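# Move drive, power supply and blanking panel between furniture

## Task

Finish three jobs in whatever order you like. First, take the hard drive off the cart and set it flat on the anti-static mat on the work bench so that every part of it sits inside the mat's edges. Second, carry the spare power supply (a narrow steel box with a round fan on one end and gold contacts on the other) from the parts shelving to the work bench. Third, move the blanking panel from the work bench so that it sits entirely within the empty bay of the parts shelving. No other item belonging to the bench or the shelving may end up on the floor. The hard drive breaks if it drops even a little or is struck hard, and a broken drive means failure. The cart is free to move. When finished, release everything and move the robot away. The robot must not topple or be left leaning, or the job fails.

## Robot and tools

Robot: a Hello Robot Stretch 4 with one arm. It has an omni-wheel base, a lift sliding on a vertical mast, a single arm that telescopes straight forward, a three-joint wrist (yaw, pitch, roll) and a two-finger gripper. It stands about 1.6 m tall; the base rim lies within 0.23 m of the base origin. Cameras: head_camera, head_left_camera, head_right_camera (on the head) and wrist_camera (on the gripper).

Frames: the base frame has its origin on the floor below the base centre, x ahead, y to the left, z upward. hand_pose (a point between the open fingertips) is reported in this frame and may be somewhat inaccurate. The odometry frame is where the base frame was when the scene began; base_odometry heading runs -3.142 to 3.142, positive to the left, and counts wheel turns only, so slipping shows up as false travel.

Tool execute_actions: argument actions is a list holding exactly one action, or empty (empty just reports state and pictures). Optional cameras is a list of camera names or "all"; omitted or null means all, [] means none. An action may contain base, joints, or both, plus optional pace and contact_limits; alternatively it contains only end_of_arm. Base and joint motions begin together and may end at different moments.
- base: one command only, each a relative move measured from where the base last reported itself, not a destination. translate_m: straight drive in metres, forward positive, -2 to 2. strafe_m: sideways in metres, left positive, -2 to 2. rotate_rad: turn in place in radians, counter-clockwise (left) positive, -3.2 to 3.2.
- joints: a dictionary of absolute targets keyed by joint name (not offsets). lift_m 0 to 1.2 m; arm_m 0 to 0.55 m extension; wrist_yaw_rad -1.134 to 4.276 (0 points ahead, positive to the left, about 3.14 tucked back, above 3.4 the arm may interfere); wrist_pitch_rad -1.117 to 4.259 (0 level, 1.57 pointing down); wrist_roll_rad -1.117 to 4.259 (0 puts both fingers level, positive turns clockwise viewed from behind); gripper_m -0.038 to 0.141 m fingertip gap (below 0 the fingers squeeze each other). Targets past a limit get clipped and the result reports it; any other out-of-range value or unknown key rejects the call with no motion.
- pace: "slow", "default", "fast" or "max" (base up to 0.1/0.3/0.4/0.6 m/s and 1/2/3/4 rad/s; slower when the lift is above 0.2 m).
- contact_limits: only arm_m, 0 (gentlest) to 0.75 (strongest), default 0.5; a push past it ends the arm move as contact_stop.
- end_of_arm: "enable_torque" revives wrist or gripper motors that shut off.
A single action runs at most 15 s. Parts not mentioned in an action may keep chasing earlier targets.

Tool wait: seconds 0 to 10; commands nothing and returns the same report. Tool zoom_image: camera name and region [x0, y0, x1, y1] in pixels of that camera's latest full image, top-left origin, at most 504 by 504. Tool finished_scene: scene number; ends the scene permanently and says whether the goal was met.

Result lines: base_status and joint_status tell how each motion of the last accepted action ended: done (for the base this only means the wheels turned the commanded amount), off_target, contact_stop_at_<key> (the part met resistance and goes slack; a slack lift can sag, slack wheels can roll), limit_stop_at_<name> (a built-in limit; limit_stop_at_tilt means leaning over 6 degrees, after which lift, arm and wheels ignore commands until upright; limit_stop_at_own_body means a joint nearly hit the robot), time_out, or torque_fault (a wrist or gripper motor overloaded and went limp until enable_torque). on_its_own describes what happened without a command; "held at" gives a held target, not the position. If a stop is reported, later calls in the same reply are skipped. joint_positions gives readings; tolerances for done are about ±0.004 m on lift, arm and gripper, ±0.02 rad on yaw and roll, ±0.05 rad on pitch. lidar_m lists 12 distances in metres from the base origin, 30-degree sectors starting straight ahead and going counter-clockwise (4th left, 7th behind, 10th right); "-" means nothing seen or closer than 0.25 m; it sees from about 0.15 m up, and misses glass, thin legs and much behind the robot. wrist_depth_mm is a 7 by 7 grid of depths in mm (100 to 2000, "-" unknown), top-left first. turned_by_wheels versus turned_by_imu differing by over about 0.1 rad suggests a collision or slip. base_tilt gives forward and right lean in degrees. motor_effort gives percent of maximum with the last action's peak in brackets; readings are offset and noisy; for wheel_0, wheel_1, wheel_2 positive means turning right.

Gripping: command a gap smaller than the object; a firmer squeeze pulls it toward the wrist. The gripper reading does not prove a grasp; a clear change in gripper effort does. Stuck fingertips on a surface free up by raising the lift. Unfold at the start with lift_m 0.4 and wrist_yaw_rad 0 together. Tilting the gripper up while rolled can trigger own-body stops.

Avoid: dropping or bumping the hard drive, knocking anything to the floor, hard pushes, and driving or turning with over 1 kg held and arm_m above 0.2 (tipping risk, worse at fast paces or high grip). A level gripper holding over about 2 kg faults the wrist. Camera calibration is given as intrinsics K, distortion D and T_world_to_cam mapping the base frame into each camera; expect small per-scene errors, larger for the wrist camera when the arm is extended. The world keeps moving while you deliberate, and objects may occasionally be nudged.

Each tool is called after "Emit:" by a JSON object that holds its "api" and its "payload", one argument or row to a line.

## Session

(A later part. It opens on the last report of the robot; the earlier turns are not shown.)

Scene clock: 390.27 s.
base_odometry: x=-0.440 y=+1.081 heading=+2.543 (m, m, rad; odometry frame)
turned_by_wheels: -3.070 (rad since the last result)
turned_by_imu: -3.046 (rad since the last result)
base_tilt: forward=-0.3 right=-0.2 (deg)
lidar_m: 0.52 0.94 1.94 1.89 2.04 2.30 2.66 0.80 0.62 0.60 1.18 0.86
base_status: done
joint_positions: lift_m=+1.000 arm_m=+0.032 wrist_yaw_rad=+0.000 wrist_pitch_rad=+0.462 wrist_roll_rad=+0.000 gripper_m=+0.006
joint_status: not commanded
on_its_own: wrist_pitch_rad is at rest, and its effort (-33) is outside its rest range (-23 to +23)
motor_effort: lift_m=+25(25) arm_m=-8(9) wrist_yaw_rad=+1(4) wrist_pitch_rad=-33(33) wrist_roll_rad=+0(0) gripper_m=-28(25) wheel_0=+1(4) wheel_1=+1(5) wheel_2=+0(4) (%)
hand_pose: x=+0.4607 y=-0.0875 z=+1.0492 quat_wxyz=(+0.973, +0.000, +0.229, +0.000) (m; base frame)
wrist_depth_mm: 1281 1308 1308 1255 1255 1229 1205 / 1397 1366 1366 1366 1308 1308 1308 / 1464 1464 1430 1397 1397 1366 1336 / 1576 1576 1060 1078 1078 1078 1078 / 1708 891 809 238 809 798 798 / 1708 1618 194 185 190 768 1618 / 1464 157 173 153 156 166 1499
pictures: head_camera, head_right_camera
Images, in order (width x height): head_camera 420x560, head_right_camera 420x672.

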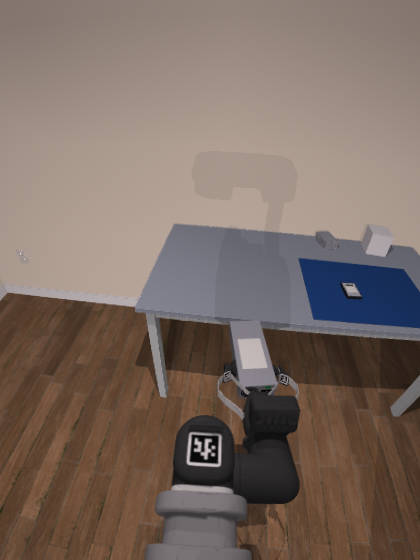

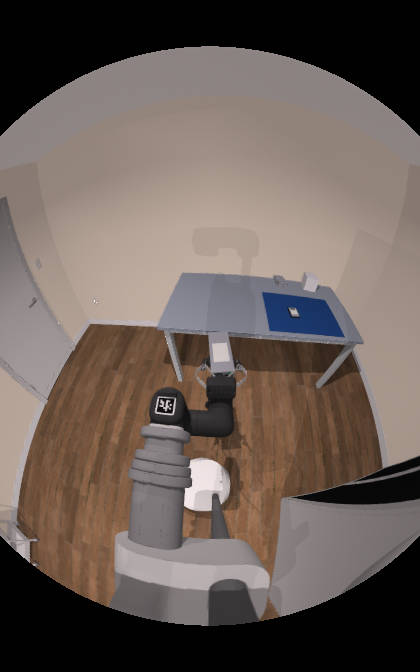

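Emit:
{"api": "execute_actions", "payload": {
  "actions": [
    {"base":{"translate_m":0.4},"joints":{"arm_m":0.2},"pace":"slow"}
  ],
  "cameras": []
}}

Emit:
{"api": "execute_actions", "payload": {
  "actions": [
    {"joints":{"arm_m":0.3,"lift_m":0.78},"pace":"slow"}
  ],
  "cameras": ["head_left_camera","wrist_camera"]
}}

Scene clock: 402.30 s.
base_odometry: x=-0.771 y=+1.306 heading=+2.543 (m, m, rad; odometry frame)
turned_by_wheels: +0.000 (rad since the last result)
turned_by_imu: +0.001 (rad since the last result)
base_tilt: forward=-0.3 right=-0.2 (deg)
lidar_m: 0.43 0.49 1.89 1.87 2.02 2.29 3.53 0.85 0.81 1.82 0.65 0.48
base_status: done
joint_positions: lift_m=+1.000 arm_m=+0.198 wrist_yaw_rad=+0.000 wrist_pitch_rad=+0.462 wrist_roll_rad=+0.000 gripper_m=+0.006
joint_status: all done
on_its_own: wrist_pitch_rad is at rest, and its effort (-33) is outside its rest range (-23 to +23)
motor_effort: lift_m=+25(25) arm_m=+8(8) wrist_yaw_rad=-1(3) wrist_pitch_rad=-33(34) wrist_roll_rad=+0(0) gripper_m=-26(26) wheel_0=+0(4) wheel_1=+1(2) wheel_2=+0(5) (%)
hand_pose: x=+0.6277 y=-0.0874 z=+1.0492 quat_wxyz=(+0.973, +0.000, +0.229, +0.000) (m; base frame)
wrist_depth_mm: 768 759 759 741 741 723 723 / 820 820 809 798 788 768 750 / 878 866 854 842 831 831 809 / 946 931 917 878 891 866 854 / 1025 960 798 238 798 798 750 / 1098 634 194 185 190 634 621 / 549 157 173 153 156 166 530
pictures: none
No camera images: the call's "cameras" was empty. Leave "cameras" out to get every camera's image.

Scene clock: 404.80 s.
base_odometry: x=-0.771 y=+1.306 heading=+2.543 (m, m, rad; odometry frame)
turned_by_wheels: +0.000 (rad since the last result)
turned_by_imu: +0.000 (rad since the last result)
base_tilt: forward=-0.3 right=-0.1 (deg)
lidar_m: 0.46 0.52 1.86 1.85 2.02 2.30 3.55 0.83 0.80 1.82 0.64 0.50
base_status: not commanded
joint_positions: lift_m=+0.780 arm_m=+0.298 wrist_yaw_rad=+0.000 wrist_pitch_rad=+0.462 wrist_roll_rad=+0.000 gripper_m=+0.006
joint_status: all done
on_its_own: wrist_pitch_rad is at rest, and its effort (-33) is outside its rest range (-23 to +23)
motor_effort: lift_m=+19(24) arm_m=+9(11) wrist_yaw_rad=-2(2) wrist_pitch_rad=-33(34) wrist_roll_rad=+0(0) gripper_m=-30(29) wheel_0=+0(0) wheel_1=+1(1) wheel_2=+0(0) (%)
hand_pose: x=+0.7276 y=-0.0874 z=+0.8298 quat_wxyz=(+0.973, +0.000, +0.229, +0.000) (m; base frame)
wrist_depth_mm: 676 676 668 654 647 640 621 / 715 715 707 691 691 676 668 / 768 741 723 715 715 715 699 / 798 525 525 530 525 535 535 / 387 392 397 238 397 392 392 / 306 310 194 185 190 310 306 / 259 157 172 153 156 167 -
pictures: head_left_camera, wrist_camera
camera_calibration (this result's frames):
wrist_camera: T_world_to_cam=[[0.0323139, -0.999418, -0.0109363, -0.0897514], [-0.416896, -0.00353307, -0.908947, 1.12096], [0.90838, 0.033931, -0.416767, -0.0864605], [0, 0, 0, 1]] pos_world=[0.548761, -0.082805, 0.981875]
Images, in order (width x height): head_left_camera 420x672, wrist_camera 616x392.

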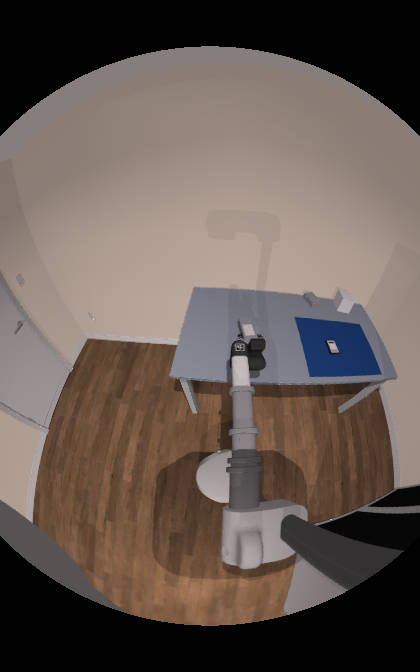

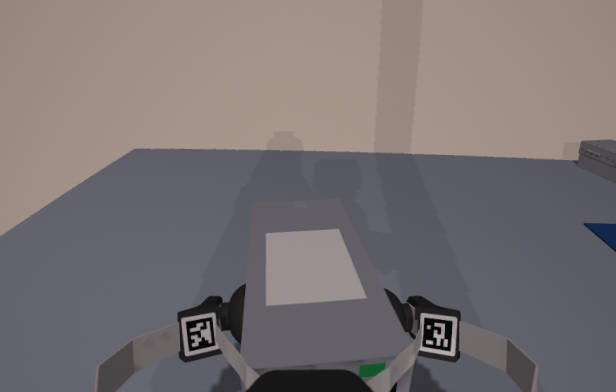

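Emit:
{"api": "execute_actions", "payload": {
  "actions": [
    {"joints":{"lift_m":0.74},"pace":"slow"}
  ],
  "cameras": []
}}

Emit:
{"api": "execute_actions", "payload": {
  "actions": [
    {"joints":{"gripper_m":0.11},"pace":"slow"}
  ],
  "cameras": []
}}

Emit:
{"api": "execute_actions", "payload": {
  "actions": [
    {"joints":{"arm_m":0.0,"lift_m":0.78},"base":{"translate_m":-0.4}}
  ],
  "cameras": ["head_camera"]
}}

Scene clock: 414.33 s.
base_odometry: x=-0.771 y=+1.306 heading=+2.543 (m, m, rad; odometry frame)
turned_by_wheels: +0.000 (rad since the last result)
turned_by_imu: +0.000 (rad since the last result)
base_tilt: forward=-0.3 right=-0.2 (deg)
lidar_m: 0.47 0.53 1.91 1.86 2.03 2.29 3.53 0.84 0.81 1.83 0.62 0.48
base_status: not commanded
joint_positions: lift_m=+0.740 arm_m=+0.298 wrist_yaw_rad=+0.000 wrist_pitch_rad=+0.461 wrist_roll_rad=+0.000 gripper_m=+0.006
joint_status: all done
on_its_own: wrist_pitch_rad is at rest, and its effort (-31) is outside its rest range (-23 to +23)
motor_effort: lift_m=+18(19) arm_m=+9(8) wrist_yaw_rad=-1(3) wrist_pitch_rad=-31(34) wrist_roll_rad=-1(0) gripper_m=-27(30) wheel_0=+0(0) wheel_1=+1(1) wheel_2=+0(0) (%)
hand_pose: x=+0.7277 y=-0.0874 z=+0.7900 quat_wxyz=(+0.974, +0.000, +0.228, +0.000) (m; base frame)
wrist_depth_mm: 676 676 661 661 647 634 634 / 715 707 707 691 683 668 668 / 759 661 654 647 654 661 683 / 427 430 430 430 433 433 436 / 315 320 322 237 322 322 319 / 250 253 195 184 190 254 251 / 212 163 173 153 156 167 -
pictures: none
No camera images: the call's "cameras" was empty. Leave "cameras" out to get every camera's image.

Scene clock: 418.33 s.
base_odometry: x=-0.771 y=+1.306 heading=+2.543 (m, m, rad; odometry frame)
turned_by_wheels: +0.000 (rad since the last result)
turned_by_imu: +0.000 (rad since the last result)
base_tilt: forward=-0.3 right=-0.2 (deg)
lidar_m: 0.47 0.50 1.89 1.85 2.03 2.26 3.55 0.84 0.82 1.83 0.65 0.49
base_status: not commanded
joint_positions: lift_m=+0.740 arm_m=+0.299 wrist_yaw_rad=+0.000 wrist_pitch_rad=+0.453 wrist_roll_rad=+0.000 gripper_m=+0.110
joint_status: all done
motor_effort: lift_m=+18(18) arm_m=+8(8) wrist_yaw_rad=-1(1) wrist_pitch_rad=-7(32) wrist_roll_rad=+1(1) gripper_m=+0(26) wheel_0=+0(0) wheel_1=+1(1) wheel_2=+0(0) (%)
hand_pose: x=+0.7289 y=-0.0874 z=+0.7921 quat_wxyz=(+0.975, +0.000, +0.224, +0.000) (m; base frame)
wrist_depth_mm: 676 676 668 647 647 640 627 / 715 707 707 691 683 676 668 / 768 732 699 691 699 699 691 / 455 452 452 452 455 455 459 / 329 332 332 260 336 334 332 / 257 260 211 206 209 253 259 / 218 213 208 149 201 215 -
pictures: none
No camera images: the call's "cameras" was empty. Leave "cameras" out to get every camera's image.

Scene clock: 421.17 s.
base_odometry: x=-0.440 y=+1.081 heading=+2.543 (m, m, rad; odometry frame)
turned_by_wheels: +0.000 (rad since the last result)
turned_by_imu: -0.002 (rad since the last result)
base_tilt: forward=-0.4 right=-0.1 (deg)
lidar_m: 0.84 0.91 1.96 1.89 2.02 2.33 2.71 0.82 0.61 0.60 1.14 0.89
base_status: done
joint_positions: lift_m=+0.780 arm_m=+0.002 wrist_yaw_rad=+0.000 wrist_pitch_rad=+0.452 wrist_roll_rad=+0.000 gripper_m=+0.110
joint_status: all done
motor_effort: lift_m=+23(24) arm_m=-9(9) wrist_yaw_rad=-1(2) wrist_pitch_rad=-6(7) wrist_roll_rad=+0(1) gripper_m=+0(1) wheel_0=+1(5) wheel_1=-1(4) wheel_2=-2(7) (%)
hand_pose: x=+0.4327 y=-0.0875 z=+0.8319 quat_wxyz=(+0.975, +0.000, +0.224, +0.000) (m; base frame)
wrist_depth_mm: 1336 1336 1308 1308 1281 1255 1255 / 1397 1430 1366 1336 1336 1336 1229 / 1464 1464 878 842 866 878 878 / 1576 759 741 723 707 699 691 / 1708 1661 1708 1618 1576 1618 1537 / 1430 1366 1366 1499 1430 1397 1430 / 1205 1182 1160 149 1205 1205 1229
pictures: head_camera
Images, in order (width x height): head_camera 420x560.

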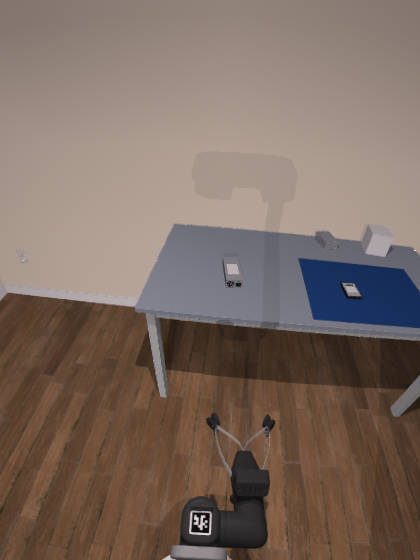

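Emit:
{"api": "finished_scene", "payload": {
  "scene": 2
}}

The scene is finished: the task was done.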